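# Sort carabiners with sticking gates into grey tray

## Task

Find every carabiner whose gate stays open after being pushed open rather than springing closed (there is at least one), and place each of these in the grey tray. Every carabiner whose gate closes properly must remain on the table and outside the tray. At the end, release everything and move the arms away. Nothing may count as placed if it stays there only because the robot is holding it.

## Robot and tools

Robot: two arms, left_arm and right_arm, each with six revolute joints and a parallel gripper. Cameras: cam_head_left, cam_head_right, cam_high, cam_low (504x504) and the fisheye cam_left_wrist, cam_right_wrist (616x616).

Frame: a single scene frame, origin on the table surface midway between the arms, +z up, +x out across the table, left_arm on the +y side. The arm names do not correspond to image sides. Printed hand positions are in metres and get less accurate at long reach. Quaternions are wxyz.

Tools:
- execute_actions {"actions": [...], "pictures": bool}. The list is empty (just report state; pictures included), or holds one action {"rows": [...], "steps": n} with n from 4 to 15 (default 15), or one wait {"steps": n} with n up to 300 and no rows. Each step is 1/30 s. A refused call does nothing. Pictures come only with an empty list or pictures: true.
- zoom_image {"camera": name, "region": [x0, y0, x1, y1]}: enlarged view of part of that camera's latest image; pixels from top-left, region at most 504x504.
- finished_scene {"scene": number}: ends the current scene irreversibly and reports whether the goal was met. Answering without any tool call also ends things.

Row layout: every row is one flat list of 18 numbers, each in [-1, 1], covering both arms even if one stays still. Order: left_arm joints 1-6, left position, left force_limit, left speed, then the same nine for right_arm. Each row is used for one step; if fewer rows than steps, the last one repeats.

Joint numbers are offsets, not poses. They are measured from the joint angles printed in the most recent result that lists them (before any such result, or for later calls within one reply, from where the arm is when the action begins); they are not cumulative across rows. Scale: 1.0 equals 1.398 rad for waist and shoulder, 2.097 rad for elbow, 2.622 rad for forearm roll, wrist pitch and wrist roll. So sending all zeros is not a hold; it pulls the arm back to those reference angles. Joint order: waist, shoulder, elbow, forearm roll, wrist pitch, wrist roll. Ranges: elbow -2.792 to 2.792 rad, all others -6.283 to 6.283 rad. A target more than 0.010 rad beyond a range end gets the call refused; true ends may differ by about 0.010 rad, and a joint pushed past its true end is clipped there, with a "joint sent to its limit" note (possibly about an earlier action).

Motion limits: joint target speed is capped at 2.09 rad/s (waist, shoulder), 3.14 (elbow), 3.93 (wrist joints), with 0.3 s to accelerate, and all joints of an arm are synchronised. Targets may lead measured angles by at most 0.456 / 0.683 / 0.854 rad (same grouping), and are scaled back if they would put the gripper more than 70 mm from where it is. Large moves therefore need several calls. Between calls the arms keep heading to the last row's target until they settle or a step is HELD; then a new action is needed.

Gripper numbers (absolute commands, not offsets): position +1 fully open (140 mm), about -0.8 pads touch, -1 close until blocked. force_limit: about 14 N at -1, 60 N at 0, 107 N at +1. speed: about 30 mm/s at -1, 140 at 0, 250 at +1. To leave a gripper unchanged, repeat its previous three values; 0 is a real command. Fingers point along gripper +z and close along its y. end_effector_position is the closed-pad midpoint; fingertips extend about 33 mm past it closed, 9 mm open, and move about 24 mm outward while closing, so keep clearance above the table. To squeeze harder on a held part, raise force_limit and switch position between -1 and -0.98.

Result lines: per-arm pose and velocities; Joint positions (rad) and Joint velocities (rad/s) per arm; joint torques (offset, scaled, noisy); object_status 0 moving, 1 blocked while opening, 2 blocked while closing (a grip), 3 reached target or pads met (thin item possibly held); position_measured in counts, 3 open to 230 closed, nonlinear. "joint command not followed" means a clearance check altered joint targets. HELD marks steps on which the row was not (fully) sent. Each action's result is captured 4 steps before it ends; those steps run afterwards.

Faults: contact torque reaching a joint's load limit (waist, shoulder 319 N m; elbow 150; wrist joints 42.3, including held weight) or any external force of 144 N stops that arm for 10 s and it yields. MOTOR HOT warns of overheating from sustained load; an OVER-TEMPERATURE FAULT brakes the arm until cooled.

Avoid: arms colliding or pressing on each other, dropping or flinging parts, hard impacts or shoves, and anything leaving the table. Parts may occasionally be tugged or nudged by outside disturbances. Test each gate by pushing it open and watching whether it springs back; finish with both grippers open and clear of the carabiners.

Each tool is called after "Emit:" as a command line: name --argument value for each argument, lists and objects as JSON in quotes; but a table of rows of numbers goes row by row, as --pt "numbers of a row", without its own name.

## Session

Emit:
execute_actions --actions '[]'

Scene clock: 0.00 s of 6000.00 s.
left_arm: end_effector_position=(+0.4020, +0.8481, +0.3487) position_measured=3 object_status=3 end_effector_quat_wxyz=(-0.058, -0.194, +0.979, +0.036) end_effector_velocity=(-0.000, +0.001, -0.000) end_effector_angular_velocity=(-0.000, +0.001, +0.001) | right_arm: end_effector_position=(+0.4051, +0.1333, +0.1417) position_measured=3 object_status=3 end_effector_quat_wxyz=(+0.309, +0.470, +0.813, -0.148) end_effector_velocity=(+0.000, -0.000, -0.000) end_effector_angular_velocity=(-0.001, -0.000, -0.000)
Joint positions: left_arm=[ 0.719 -0.064  1.802  0.104  1.493 -1.464] | right_arm=[ 1.072  0.867  0.99  -0.542  1.734  0.773]
Joint velocities: left_arm=[ 0.002  0.001 -0.     0.     0.     0.001] | right_arm=[-0.  0.  0. -0.  0. -0.]
Joint torques (N m, as the joint torque sensors report them, + toward a larger angle): no reading

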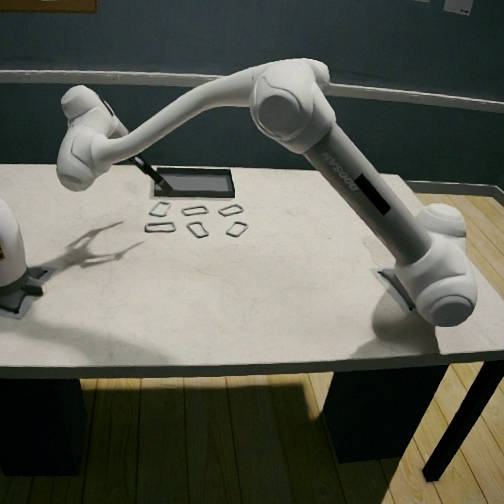

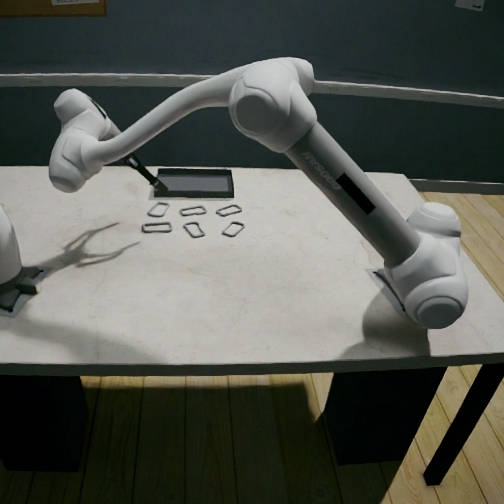

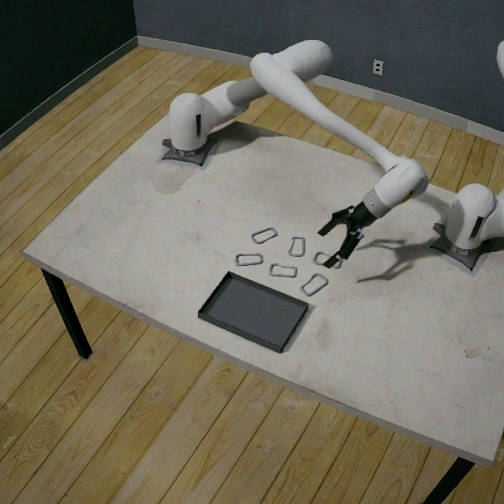

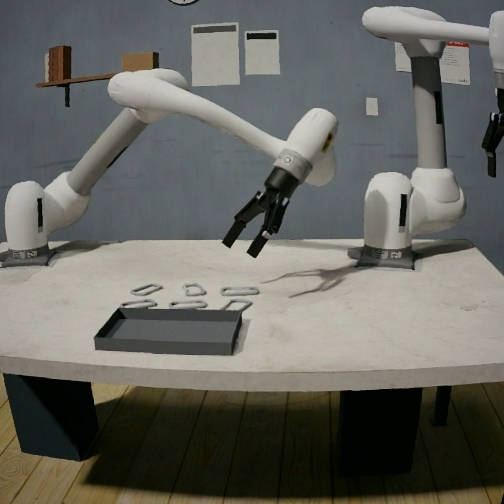

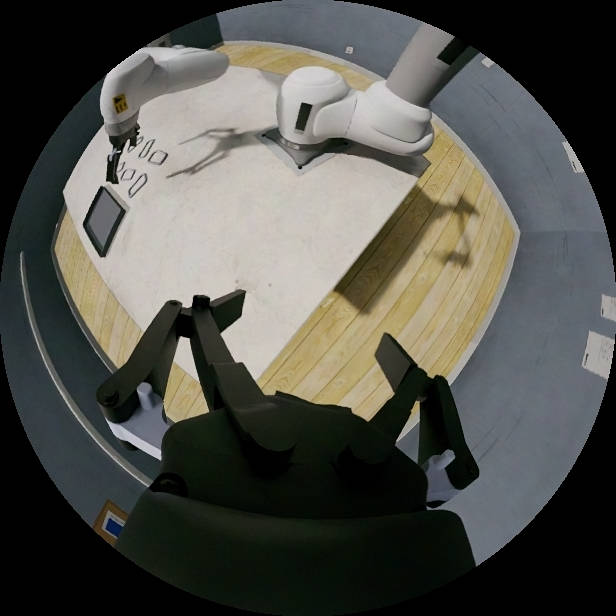

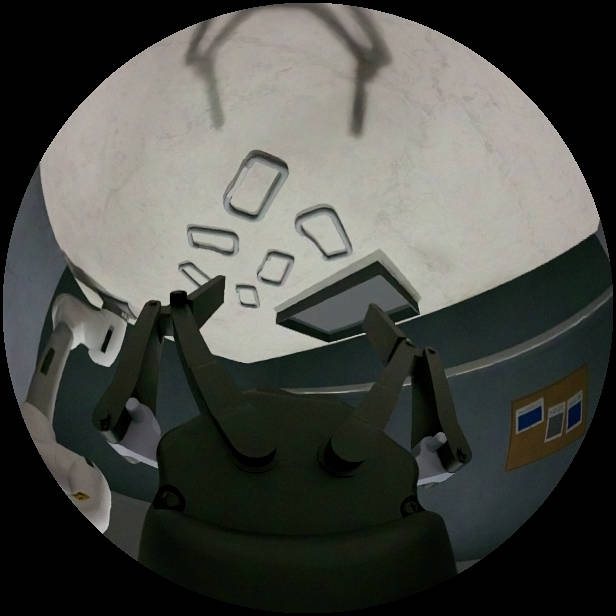

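Emit:
execute_actions --actions '[{"rows":[[0,0,0,0,0,0,1,-0.3,0.6,-0.0848,-0.198,0.217,0.2067,-0.2468,0.1405,0.1,-0.3,0.6]],"steps":15}]'

Emit:
execute_actions --actions '[{"steps":18}]' --pictures true

Scene clock: 0.83 s of 6000.00 s.
left_arm: end_effector_position=(+0.4020, +0.8481, +0.3487) position_measured=3 object_status=3 end_effector_quat_wxyz=(-0.058, -0.194, +0.979, +0.036) end_effector_velocity=(+0.000, -0.000, -0.000) end_effector_angular_velocity=(-0.001, -0.001, +0.001) | right_arm: end_effector_position=(+0.3438, +0.1268, +0.0856) position_measured=107 object_status=0 end_effector_quat_wxyz=(+0.050, +0.662, +0.747, -0.014) end_effector_velocity=(-0.181, +0.001, -0.028) end_effector_angular_velocity=(+1.501, +0.594, -1.516)
Joint positions: left_arm=[ 0.719 -0.064  1.802  0.104  1.493 -1.464] | right_arm=[ 0.974  0.636  1.368 -0.092  1.197  1.078]
Joint velocities: left_arm=[ 0.    -0.     0.    -0.001 -0.    -0.   ] | right_arm=[-0.275 -0.639  1.05   1.249 -1.486  0.846]
Joint torques (N m, as the joint torque sensors report them, + toward a larger angle): left_arm=[  0.48 -31.63 -38.95   5.48   0.42   0.  ] | right_arm=[ 12.1  -79.52 -37.37   3.26  -0.14  -0.62]
Steps of this call (steps 1 to 14: nothing new was sent; steps 15 to 25: the first 11 steps of this action). Readings (joint positions | what the end effector reports):
15: left_arm=[0.719 -0.064 1.802 0.104 1.493 -1.464] | right_arm=[1.072 0.867 0.990 -0.542 1.734 0.773] | left_arm position_measured=3 object_status=3 | right_arm position_measured=3 object_status=0
16: left_arm=[0.719 -0.064 1.802 0.104 1.493 -1.464] | right_arm=[1.071 0.864 0.995 -0.536 1.727 0.777] | left_arm position_measured=3 object_status=3 | right_arm position_measured=7 object_status=0
18: left_arm=[0.719 -0.064 1.802 0.104 1.493 -1.464] | right_arm=[1.061 0.840 1.035 -0.490 1.671 0.808] | left_arm position_measured=3 object_status=3 | right_arm position_measured=29 object_status=0
22: left_arm=[0.719 -0.064 1.802 0.104 1.493 -1.464] | right_arm=[1.011 0.722 1.228 -0.259 1.397 0.965] | left_arm position_measured=3 object_status=3 | right_arm position_measured=74 object_status=0
25: the state above

Scene clock: 1.43 s of 6000.00 s.
left_arm: end_effector_position=(+0.4020, +0.8481, +0.3487) position_measured=3 object_status=3 end_effector_quat_wxyz=(-0.058, -0.194, +0.979, +0.036) end_effector_velocity=(-0.001, +0.001, +0.000) end_effector_angular_velocity=(+0.001, -0.000, +0.004) | right_arm: end_effector_position=(+0.3314, +0.1270, +0.0848) position_measured=117 object_status=3 end_effector_quat_wxyz=(-0.003, +0.706, +0.708, +0.009) end_effector_velocity=(-0.000, -0.001, -0.001) end_effector_angular_velocity=(-0.002, +0.001, -0.001)
Joint positions: left_arm=[ 0.719 -0.064  1.802  0.104  1.493 -1.464] | right_arm=[ 0.954  0.59   1.445 -0.     1.087  1.141]
Joint velocities: left_arm=[ 0.003 -0.    -0.     0.     0.    -0.001] | right_arm=[-0.     0.001  0.001  0.    -0.     0.001]
Joint torques (N m, as the joint torque sensors report them, + toward a larger angle): left_arm=[ -0.86 -32.02 -39.32   5.38   0.44  -0.04] | right_arm=[  5.07 -96.94 -36.17   4.32  -0.16  -0.17]
Kept back: nothing.
Steps of this call (steps 1 to 4: the last 4 steps of your previous action; steps 5 to 18: the robot went on to your last target). Readings (joint positions | what the end effector reports):
1: left_arm=[0.719 -0.064 1.802 0.104 1.493 -1.464] | right_arm=[0.966 0.617 1.399 -0.055 1.153 1.104] | left_arm position_measured=3 object_status=3 | right_arm position_measured=115 object_status=0
2: left_arm=[0.719 -0.064 1.802 0.104 1.493 -1.464] | right_arm=[0.960 0.604 1.422 -0.028 1.121 1.122] | left_arm position_measured=3 object_status=3 | right_arm position_measured=117 object_status=0
4: left_arm=[0.719 -0.064 1.802 0.104 1.493 -1.464] | right_arm=[0.955 0.592 1.442 -0.004 1.092 1.138] | left_arm position_measured=3 object_status=3 | right_arm position_measured=117 object_status=0
8: left_arm=[0.719 -0.064 1.802 0.104 1.493 -1.464] | right_arm=[0.954 0.590 1.445 -0.001 1.088 1.141] | left_arm position_measured=3 object_status=3 | right_arm position_measured=117 object_status=3
18: the state above

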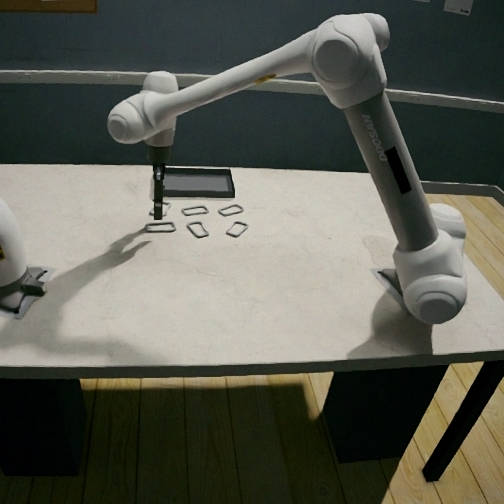

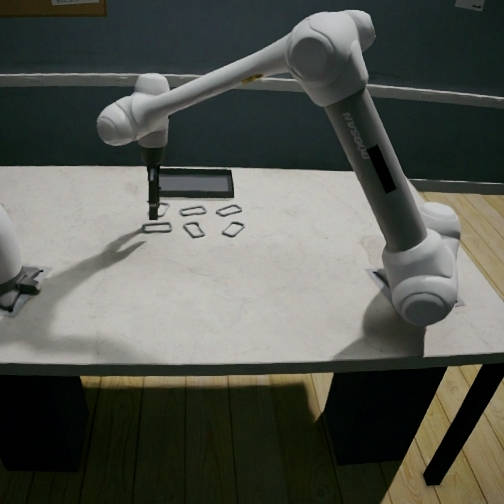

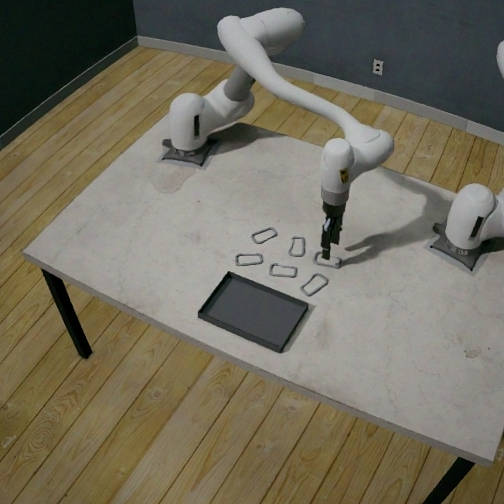

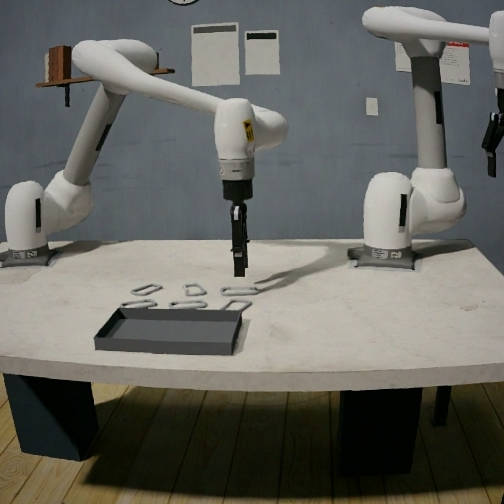

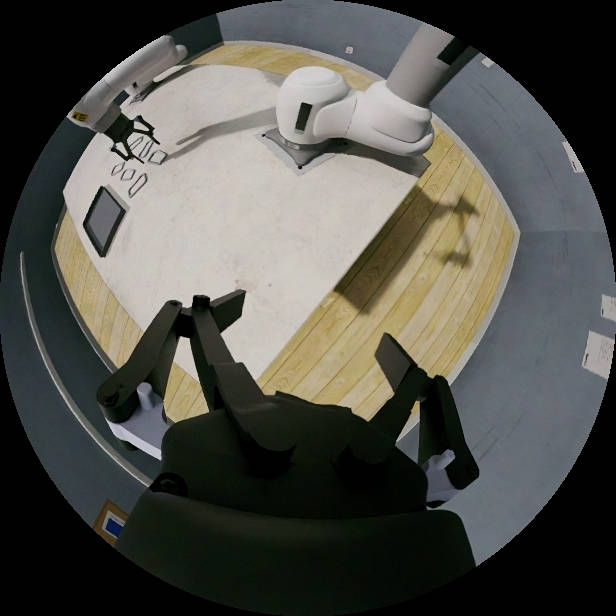

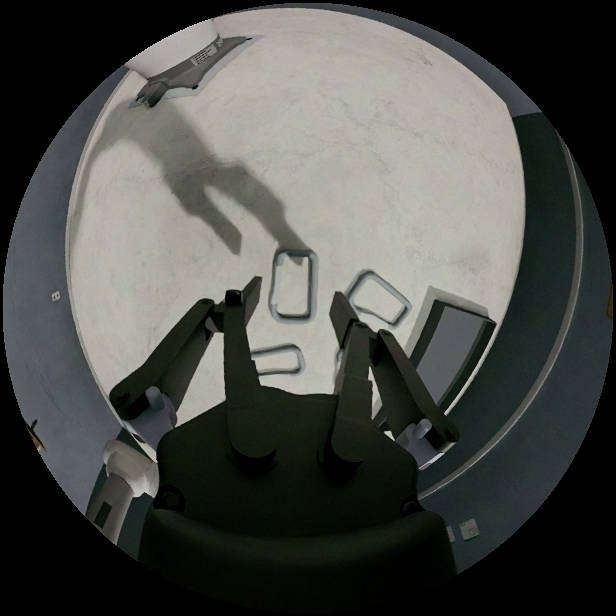

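Emit:
zoom_image --camera "cam_right_wrist" --region '[230,220,430,400]'

Region (230, 220, 430, 400) of cam_right_wrist's 616x616 image, scaled by 2.520, with more detail than that image has; it fills the top 454 rows of this view, and the rest is white.

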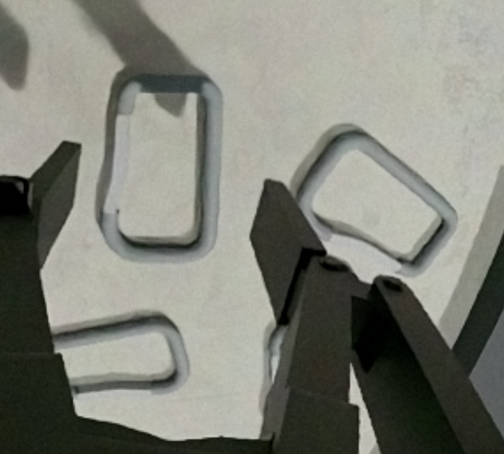

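Emit:
execute_actions --actions '[{"rows":[[0,0,0,0,0,0,1,-0.3,0.6,0.006,0.0245,0.0106,0,-0.0215,0.003,0.1,-0.3,0.8]],"steps":15}]' --pictures true

Scene clock: 2.73 s of 6000.00 s.
left_arm: end_effector_position=(+0.4020, +0.8481, +0.3487) position_measured=3 object_status=3 end_effector_quat_wxyz=(-0.058, -0.194, +0.979, +0.036) end_effector_velocity=(-0.000, +0.001, -0.000) end_effector_angular_velocity=(-0.000, +0.000, -0.001) | right_arm: end_effector_position=(+0.3260, +0.1319, +0.0455) position_measured=117 object_status=3 end_effector_quat_wxyz=(-0.003, +0.706, +0.708, +0.009) end_effector_velocity=(-0.001, +0.000, -0.007) end_effector_angular_velocity=(-0.001, -0.000, +0.001)
Joint positions: left_arm=[ 0.719 -0.064  1.802  0.104  1.493 -1.464] | right_arm=[ 0.962  0.624  1.467 -0.     1.032  1.149]
Joint velocities: left_arm=[ 0.001  0.     0.     0.    -0.     0.002] | right_arm=[ 0.002  0.005  0.004 -0.001 -0.009  0.001]
Joint torques (N m, as the joint torque sensors report them, + toward a larger angle): left_arm=[ -0.18 -32.62 -39.29   5.37   0.41   0.05] | right_arm=[   3.81 -101.13  -35.26    4.02   -0.06   -0.08]
Steps of this call (steps 1 to 15: the robot went on to your last target; steps 16 to 28: nothing new was sent; steps 29 to 39: the first 11 steps of this action). Readings (joint positions | what the end effector reports):
29: left_arm=[0.719 -0.064 1.802 0.104 1.493 -1.464] | right_arm=[0.954 0.590 1.445 -0.000 1.087 1.141] | left_arm position_measured=3 object_status=3 | right_arm position_measured=117 object_status=3
30: left_arm=[0.719 -0.064 1.802 0.104 1.493 -1.464] | right_arm=[0.954 0.593 1.447 -0.000 1.081 1.142] | left_arm position_measured=3 object_status=3 | right_arm position_measured=117 object_status=3
32: left_arm=[0.719 -0.064 1.802 0.104 1.493 -1.464] | right_arm=[0.958 0.611 1.460 -0.000 1.053 1.146] | left_arm position_measured=3 object_status=3 | right_arm position_measured=117 object_status=3
36: left_arm=[0.719 -0.064 1.802 0.104 1.493 -1.464] | right_arm=[0.962 0.623 1.466 -0.000 1.034 1.149] | left_arm position_measured=3 object_status=3 | right_arm position_measured=117 object_status=3
39: the state above

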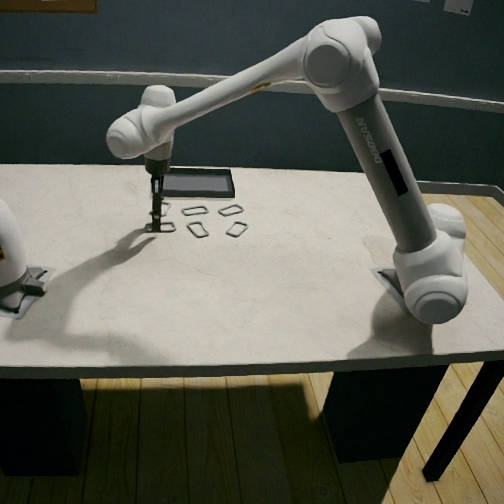

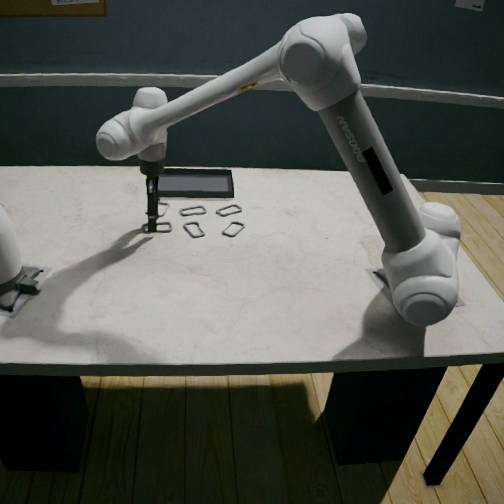

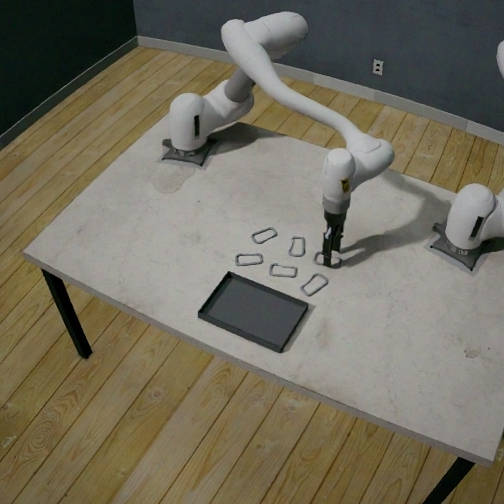

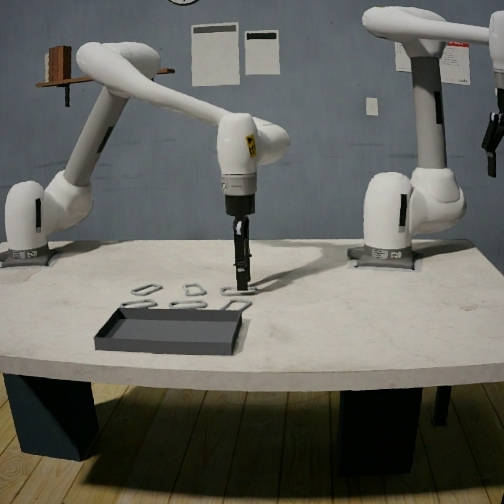

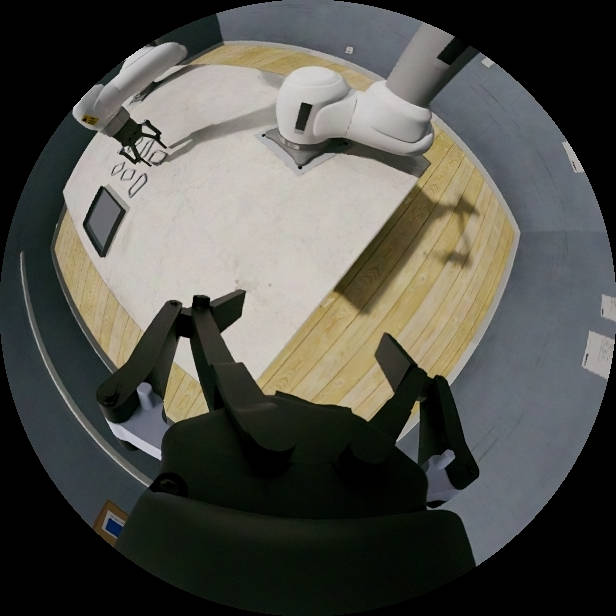

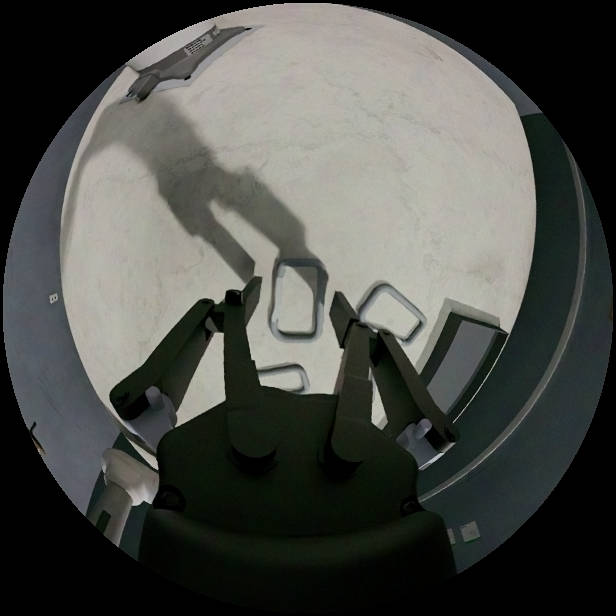

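Emit:
execute_actions --actions '[{"rows":[[0,0,0,0,0,0,1,-0.3,0.6,0,0.0042,0.003,0,-0.0046,0,0.1,-0.3,0.8]],"steps":11}]'

Emit:
execute_actions --actions '[{"rows":[[0,0,0,0,0,0,1,-0.3,0.6,0,0,0,0,0,0,-0.36,-0.3,0.25]],"steps":14}]' --pictures true

Emit:
execute_actions --actions '[{"rows":[[0,0,0,0,0,0,1,-0.3,0.6,0,-0.003,0,0,0,0,0.1,-0.3,0.8]],"steps":15}]' --pictures true

Scene clock: 3.20 s of 6000.00 s.
left_arm: end_effector_position=(+0.4020, +0.8481, +0.3487) position_measured=3 object_status=3 end_effector_quat_wxyz=(-0.058, -0.194, +0.979, +0.036) end_effector_velocity=(+0.001, -0.001, +0.000) end_effector_angular_velocity=(-0.001, -0.001, -0.002) | right_arm: end_effector_position=(+0.3257, +0.1315, +0.0380) position_measured=117 object_status=3 end_effector_quat_wxyz=(-0.003, +0.706, +0.708, +0.009) end_effector_velocity=(-0.000, -0.000, -0.008) end_effector_angular_velocity=(-0.001, +0.000, -0.000)
Joint positions: left_arm=[ 0.719 -0.064  1.802  0.104  1.493 -1.464] | right_arm=[ 0.962  0.629  1.473 -0.     1.021  1.149]
Joint velocities: left_arm=[-0.001 -0.001 -0.    -0.001 -0.     0.001] | right_arm=[ 0.     0.007  0.006 -0.    -0.012  0.   ]
Joint torques (N m, as the joint torque sensors report them, + toward a larger angle): left_arm=[  0.16 -32.44 -39.18   5.43   0.31   0.03] | right_arm=[  2.12 -98.09 -33.5    3.92  -0.02  -0.59]
Steps of this call (steps 1 to 4: the last 4 steps of your previous action; steps 5 to 7: the robot went on to your last target; steps 8 to 14: the first 7 steps of this action). Readings (joint positions | what the end effector reports):
8: left_arm=[0.719 -0.064 1.802 0.104 1.493 -1.464] | right_arm=[0.962 0.624 1.468 -0.000 1.031 1.149] | left_arm position_measured=3 object_status=3 | right_arm position_measured=117 object_status=3
9: left_arm=[0.719 -0.064 1.802 0.104 1.493 -1.464] | right_arm=[0.962 0.625 1.469 -0.000 1.028 1.149] | left_arm position_measured=3 object_status=3 | right_arm position_measured=117 object_status=3
11: left_arm=[0.719 -0.064 1.802 0.104 1.493 -1.464] | right_arm=[0.962 0.628 1.472 -0.000 1.023 1.149] | left_arm position_measured=3 object_status=3 | right_arm position_measured=117 object_status=3
14: the state above

Scene clock: 3.67 s of 6000.00 s.
left_arm: end_effector_position=(+0.4020, +0.8481, +0.3487) position_measured=3 object_status=3 end_effector_quat_wxyz=(-0.058, -0.194, +0.979, +0.036) end_effector_velocity=(+0.000, -0.001, +0.000) end_effector_angular_velocity=(-0.000, -0.001, +0.000) | right_arm: end_effector_position=(+0.3256, +0.1315, +0.0376) position_measured=152 object_status=0 end_effector_quat_wxyz=(-0.003, +0.706, +0.708, +0.009) end_effector_velocity=(+0.000, +0.000, +0.001) end_effector_angular_velocity=(+0.001, -0.001, +0.000)
Joint positions: left_arm=[ 0.719 -0.064  1.802  0.104  1.493 -1.464] | right_arm=[ 0.962  0.629  1.473 -0.     1.02   1.149]
Joint velocities: left_arm=[-0.001 -0.001  0.    -0.001  0.    -0.001] | right_arm=[ 0.    -0.001 -0.001 -0.001  0.     0.001]
Joint torques (N m, as the joint torque sensors report them, + toward a larger angle): left_arm=[  0.05 -31.82 -39.24   5.36   0.42   0.02] | right_arm=[  2.84 -72.96 -20.91   3.36  -0.32  -0.18]
Steps of this call (steps 1 to 4: the last 4 steps of your previous action; steps 5 to 14: the first 10 steps of this action, its rows measured from where the robot was after step 4). Readings (joint positions | what the end effector reports):
4: left_arm=[0.719 -0.064 1.802 0.104 1.493 -1.464] | right_arm=[0.962 0.629 1.473 -0.000 1.020 1.149] | left_arm position_measured=3 object_status=3 | right_arm position_measured=117 object_status=3
5: left_arm=[0.719 -0.064 1.802 0.104 1.493 -1.464] | right_arm=[0.962 0.629 1.473 -0.000 1.020 1.149] | left_arm position_measured=3 object_status=3 | right_arm position_measured=117 object_status=0
6: left_arm=[0.719 -0.064 1.802 0.104 1.493 -1.464] | right_arm=[0.962 0.629 1.473 -0.000 1.020 1.149] | left_arm position_measured=3 object_status=3 | right_arm position_measured=120 object_status=0
8: left_arm=[0.719 -0.064 1.802 0.104 1.493 -1.464] | right_arm=[0.962 0.629 1.473 -0.000 1.020 1.149] | left_arm position_measured=3 object_status=3 | right_arm position_measured=138 object_status=0
12: left_arm=[0.719 -0.064 1.802 0.104 1.493 -1.464] | right_arm=[0.962 0.629 1.473 -0.000 1.020 1.149] | left_arm position_measured=3 object_status=3 | right_arm position_measured=152 object_status=0
14: the state above

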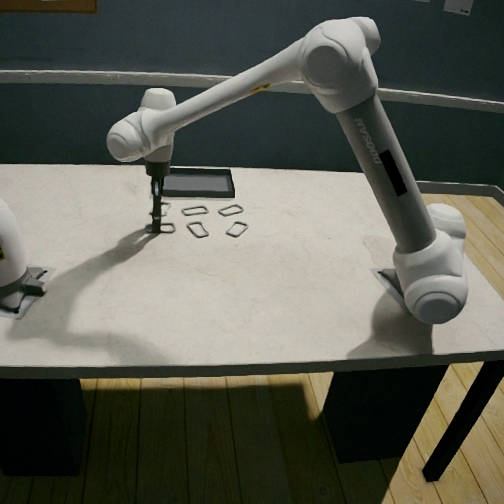

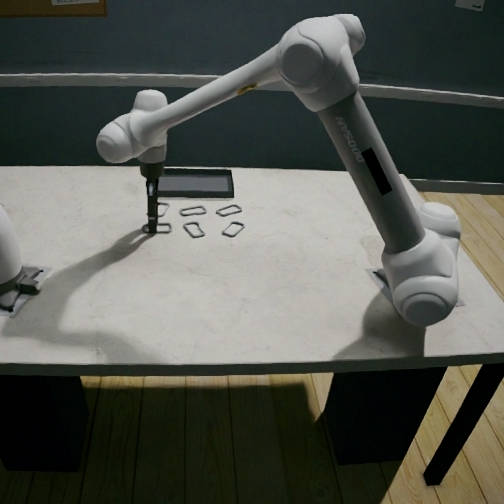

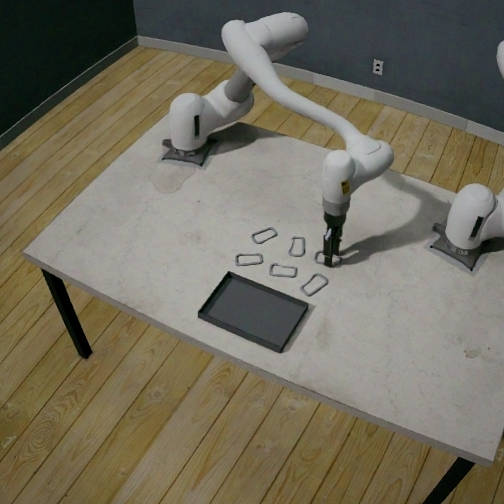

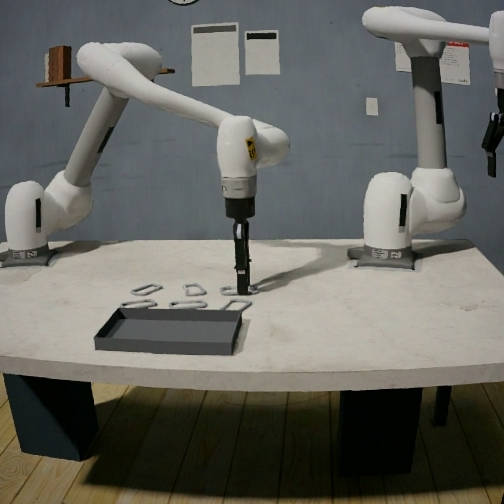

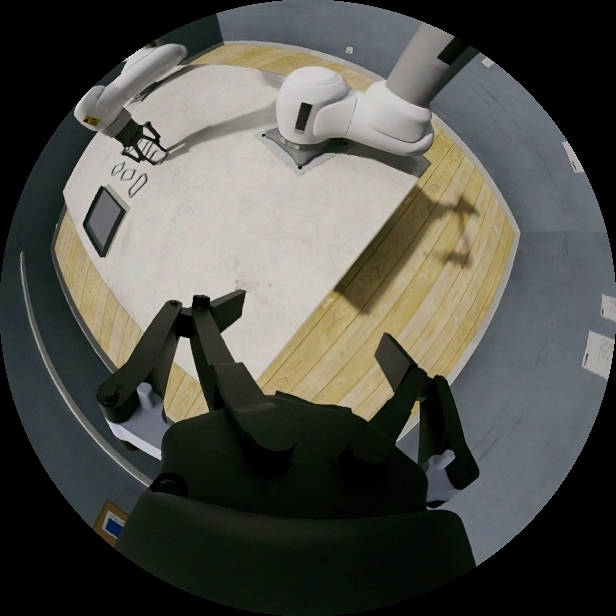

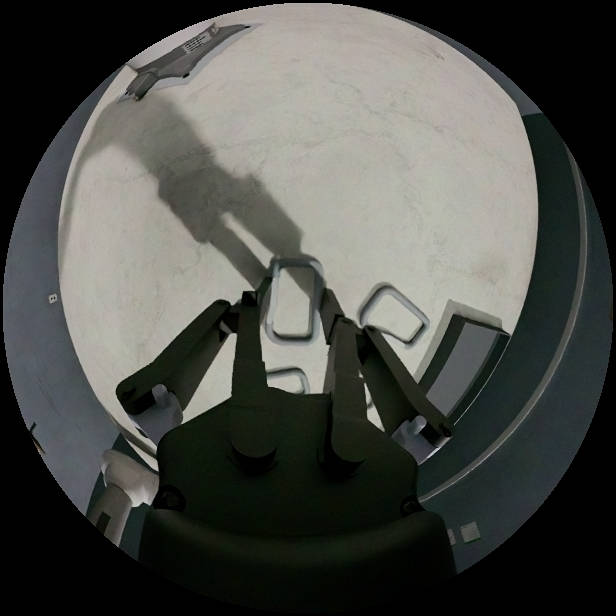

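Scene clock: 4.17 s of 6000.00 s.
left_arm: end_effector_position=(+0.4020, +0.8481, +0.3487) position_measured=3 object_status=3 end_effector_quat_wxyz=(-0.058, -0.194, +0.979, +0.036) end_effector_velocity=(+0.000, -0.000, +0.000) end_effector_angular_velocity=(+0.001, +0.000, -0.001) | right_arm: end_effector_position=(+0.3258, +0.1319, +0.0410) position_measured=117 object_status=0 end_effector_quat_wxyz=(-0.004, +0.706, +0.708, +0.011) end_effector_velocity=(+0.000, -0.000, -0.001) end_effector_angular_velocity=(-0.001, +0.001, +0.000)
Joint positions: left_arm=[ 0.719 -0.064  1.802  0.104  1.493 -1.464] | right_arm=[ 0.962  0.625  1.474 -0.     1.02   1.149]
Joint velocities: left_arm=[-0.002 -0.    -0.     0.001 -0.    -0.001] | right_arm=[-0.     0.002 -0.     0.     0.    -0.   ]
Joint torques (N m, as the joint torque sensors report them, + toward a larger angle): left_arm=[ -0.73 -32.8  -39.15   5.45   0.32   0.03] | right_arm=[   3.72 -100.36  -34.03    4.04   -0.21   -0.21]
Steps of this call (steps 1 to 4: the last 4 steps of your previous action; steps 5 to 15: the first 11 steps of this action, its rows measured from where the robot was after step 4). Readings (joint positions | what the end effector reports):
4: left_arm=[0.719 -0.064 1.802 0.104 1.493 -1.464] | right_arm=[0.962 0.629 1.473 -0.000 1.020 1.149] | left_arm position_measured=3 object_status=3 | right_arm position_measured=152 object_status=2
5: left_arm=[0.719 -0.064 1.802 0.104 1.493 -1.464] | right_arm=[0.962 0.629 1.473 -0.000 1.020 1.149] | left_arm position_measured=3 object_status=3 | right_arm position_measured=152 object_status=0
6: left_arm=[0.719 -0.064 1.802 0.104 1.493 -1.464] | right_arm=[0.962 0.629 1.473 -0.000 1.020 1.149] | left_arm position_measured=3 object_status=3 | right_arm position_measured=152 object_status=0
8: left_arm=[0.719 -0.064 1.802 0.104 1.493 -1.464] | right_arm=[0.962 0.627 1.474 -0.000 1.020 1.149] | left_arm position_measured=3 object_status=3 | right_arm position_measured=129 object_status=0
12: left_arm=[0.719 -0.064 1.802 0.104 1.493 -1.464] | right_arm=[0.962 0.626 1.474 -0.000 1.020 1.149] | left_arm position_measured=3 object_status=3 | right_arm position_measured=117 object_status=0
15: the state above

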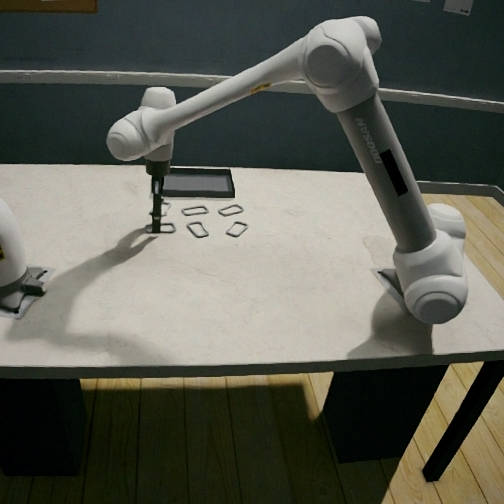

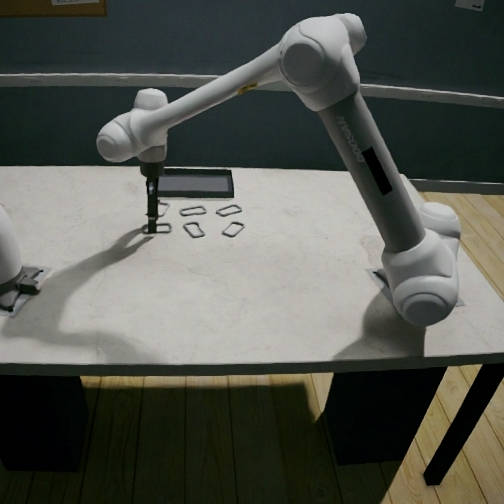

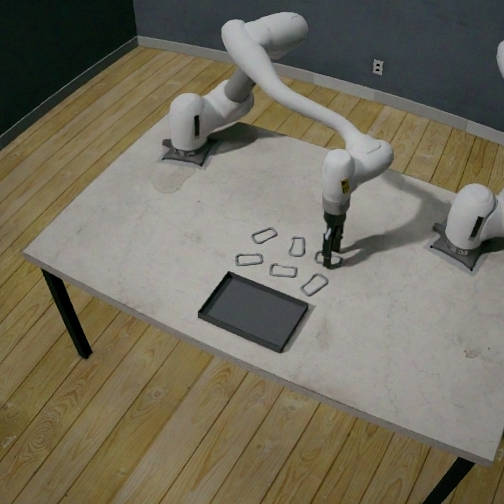

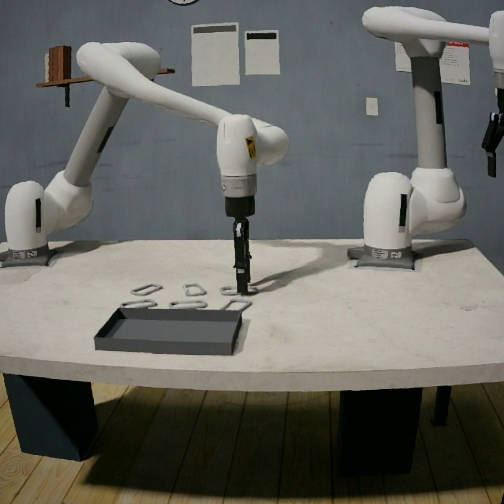

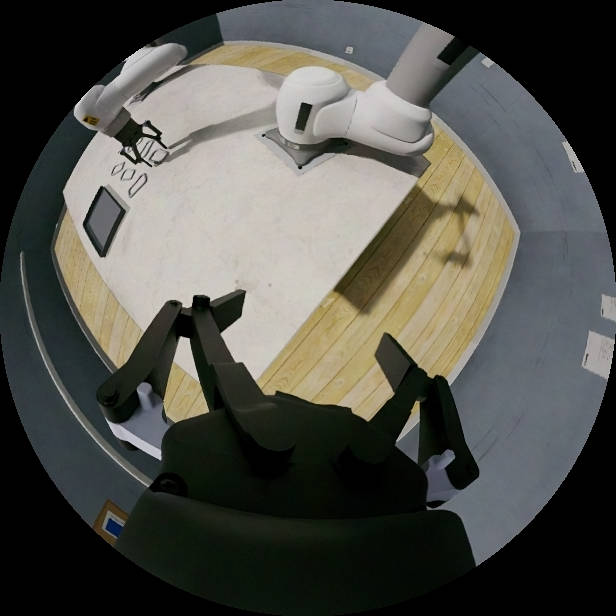

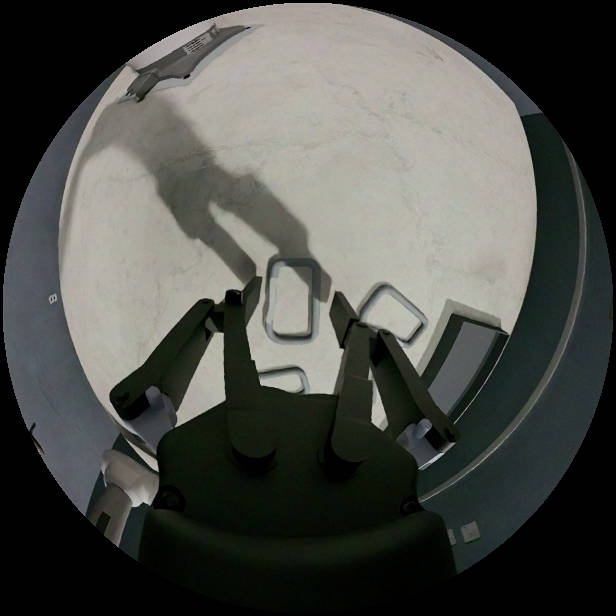

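Emit:
execute_actions --actions '[{"rows":[[0,0,0,0,0,0,1,-0.3,0.6,0,0.0014,0,0,0,0,0.1,-0.3,0.8],[0,0,0,0,0,0,1,-0.3,0.6,0,0.0014,0,0,0,0,0.1,-0.3,0.8],[0,0,0,0,0,0,1,-0.3,0.6,0,0.0014,0,0,0,0,0.1,-0.3,0.8],[0,0,0,0,0,0,1,-0.3,0.6,0,0.0014,0,0,0,0,-0.36,-0.1,0.25]],"steps":15}]' --pictures true

Scene clock: 4.83 s of 6000.00 s.
left_arm: end_effector_position=(+0.4020, +0.8481, +0.3487) position_measured=3 object_status=3 end_effector_quat_wxyz=(-0.058, -0.194, +0.979, +0.036) end_effector_velocity=(+0.000, -0.000, +0.000) end_effector_angular_velocity=(+0.001, +0.000, -0.001) | right_arm: end_effector_position=(+0.3259, +0.1321, +0.0400) position_measured=164 object_status=0 end_effector_quat_wxyz=(-0.004, +0.706, +0.708, +0.010) end_effector_velocity=(+0.001, +0.000, -0.001) end_effector_angular_velocity=(-0.000, -0.000, -0.000)
Joint positions: left_arm=[ 0.719 -0.064  1.802  0.104  1.493 -1.464] | right_arm=[ 0.962  0.627  1.473 -0.     1.02   1.149]
Joint velocities: left_arm=[-0.001 -0.    -0.     0.001 -0.    -0.001] | right_arm=[-0.     0.001 -0.    -0.    -0.001 -0.   ]
Joint torques (N m, as the joint torque sensors report them, + toward a larger angle): left_arm=[ -0.09 -32.12 -39.     5.44   0.44   0.03] | right_arm=[ -9.65 -41.21  -5.47   1.18  -1.3   -0.19]
Steps of this call (steps 1 to 4: the last 4 steps of your previous action; steps 5 to 9: the robot went on to your last target; steps 10 to 20: the first 11 steps of this action). Readings (joint positions | what the end effector reports):
10: left_arm=[0.719 -0.064 1.802 0.104 1.493 -1.464] | right_arm=[0.962 0.625 1.474 -0.000 1.020 1.149] | left_arm position_measured=3 object_status=3 | right_arm position_measured=117 object_status=3
11: left_arm=[0.719 -0.064 1.802 0.104 1.493 -1.464] | right_arm=[0.962 0.625 1.474 -0.000 1.020 1.149] | left_arm position_measured=3 object_status=3 | right_arm position_measured=117 object_status=3
13: left_arm=[0.719 -0.064 1.802 0.104 1.493 -1.464] | right_arm=[0.962 0.626 1.473 -0.000 1.020 1.149] | left_arm position_measured=3 object_status=3 | right_arm position_measured=117 object_status=0
17: left_arm=[0.719 -0.064 1.802 0.104 1.493 -1.464] | right_arm=[0.962 0.627 1.473 -0.000 1.020 1.149] | left_arm position_measured=3 object_status=3 | right_arm position_measured=147 object_status=0
20: the state above

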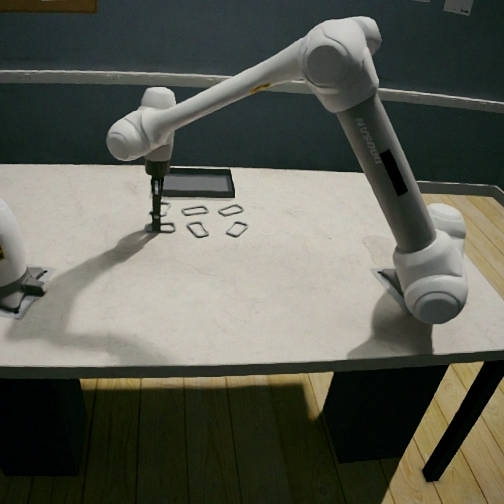

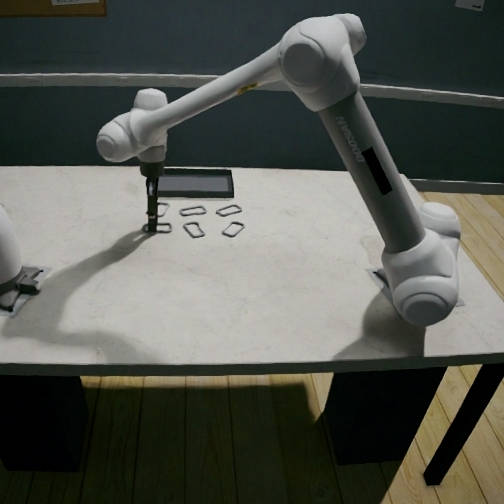

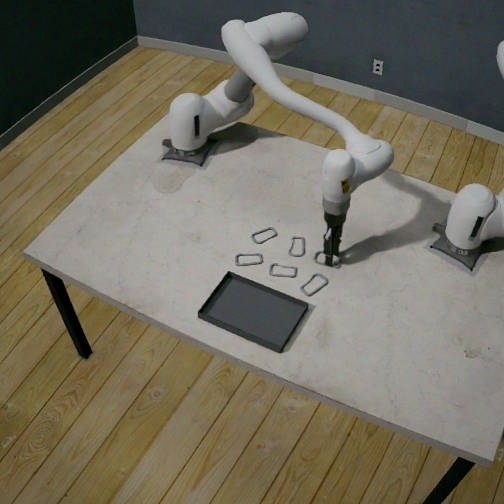

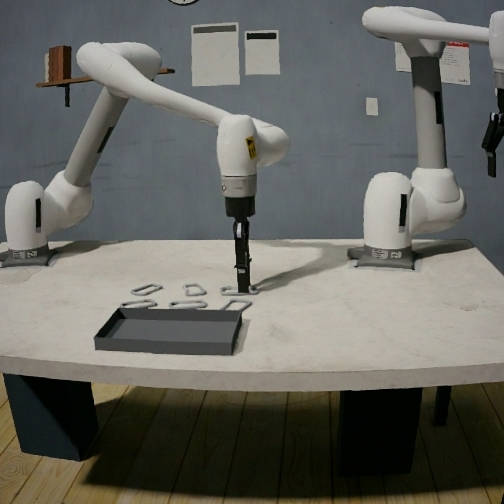

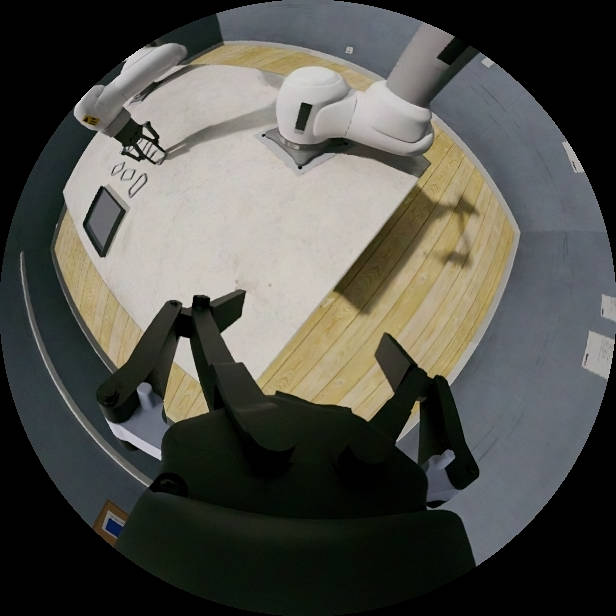

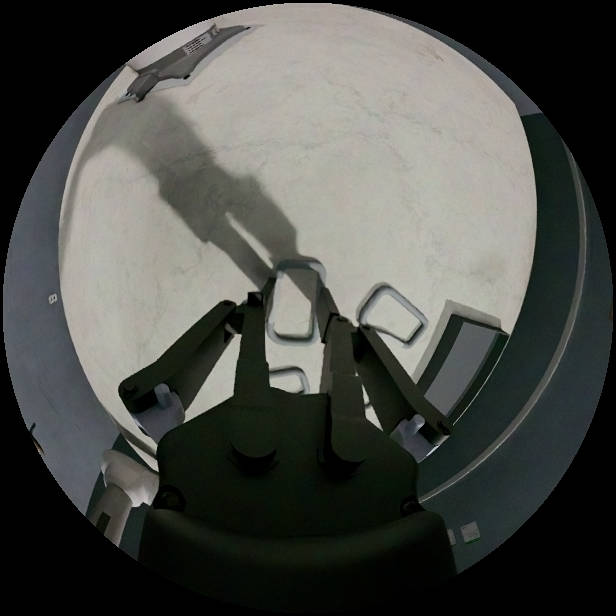

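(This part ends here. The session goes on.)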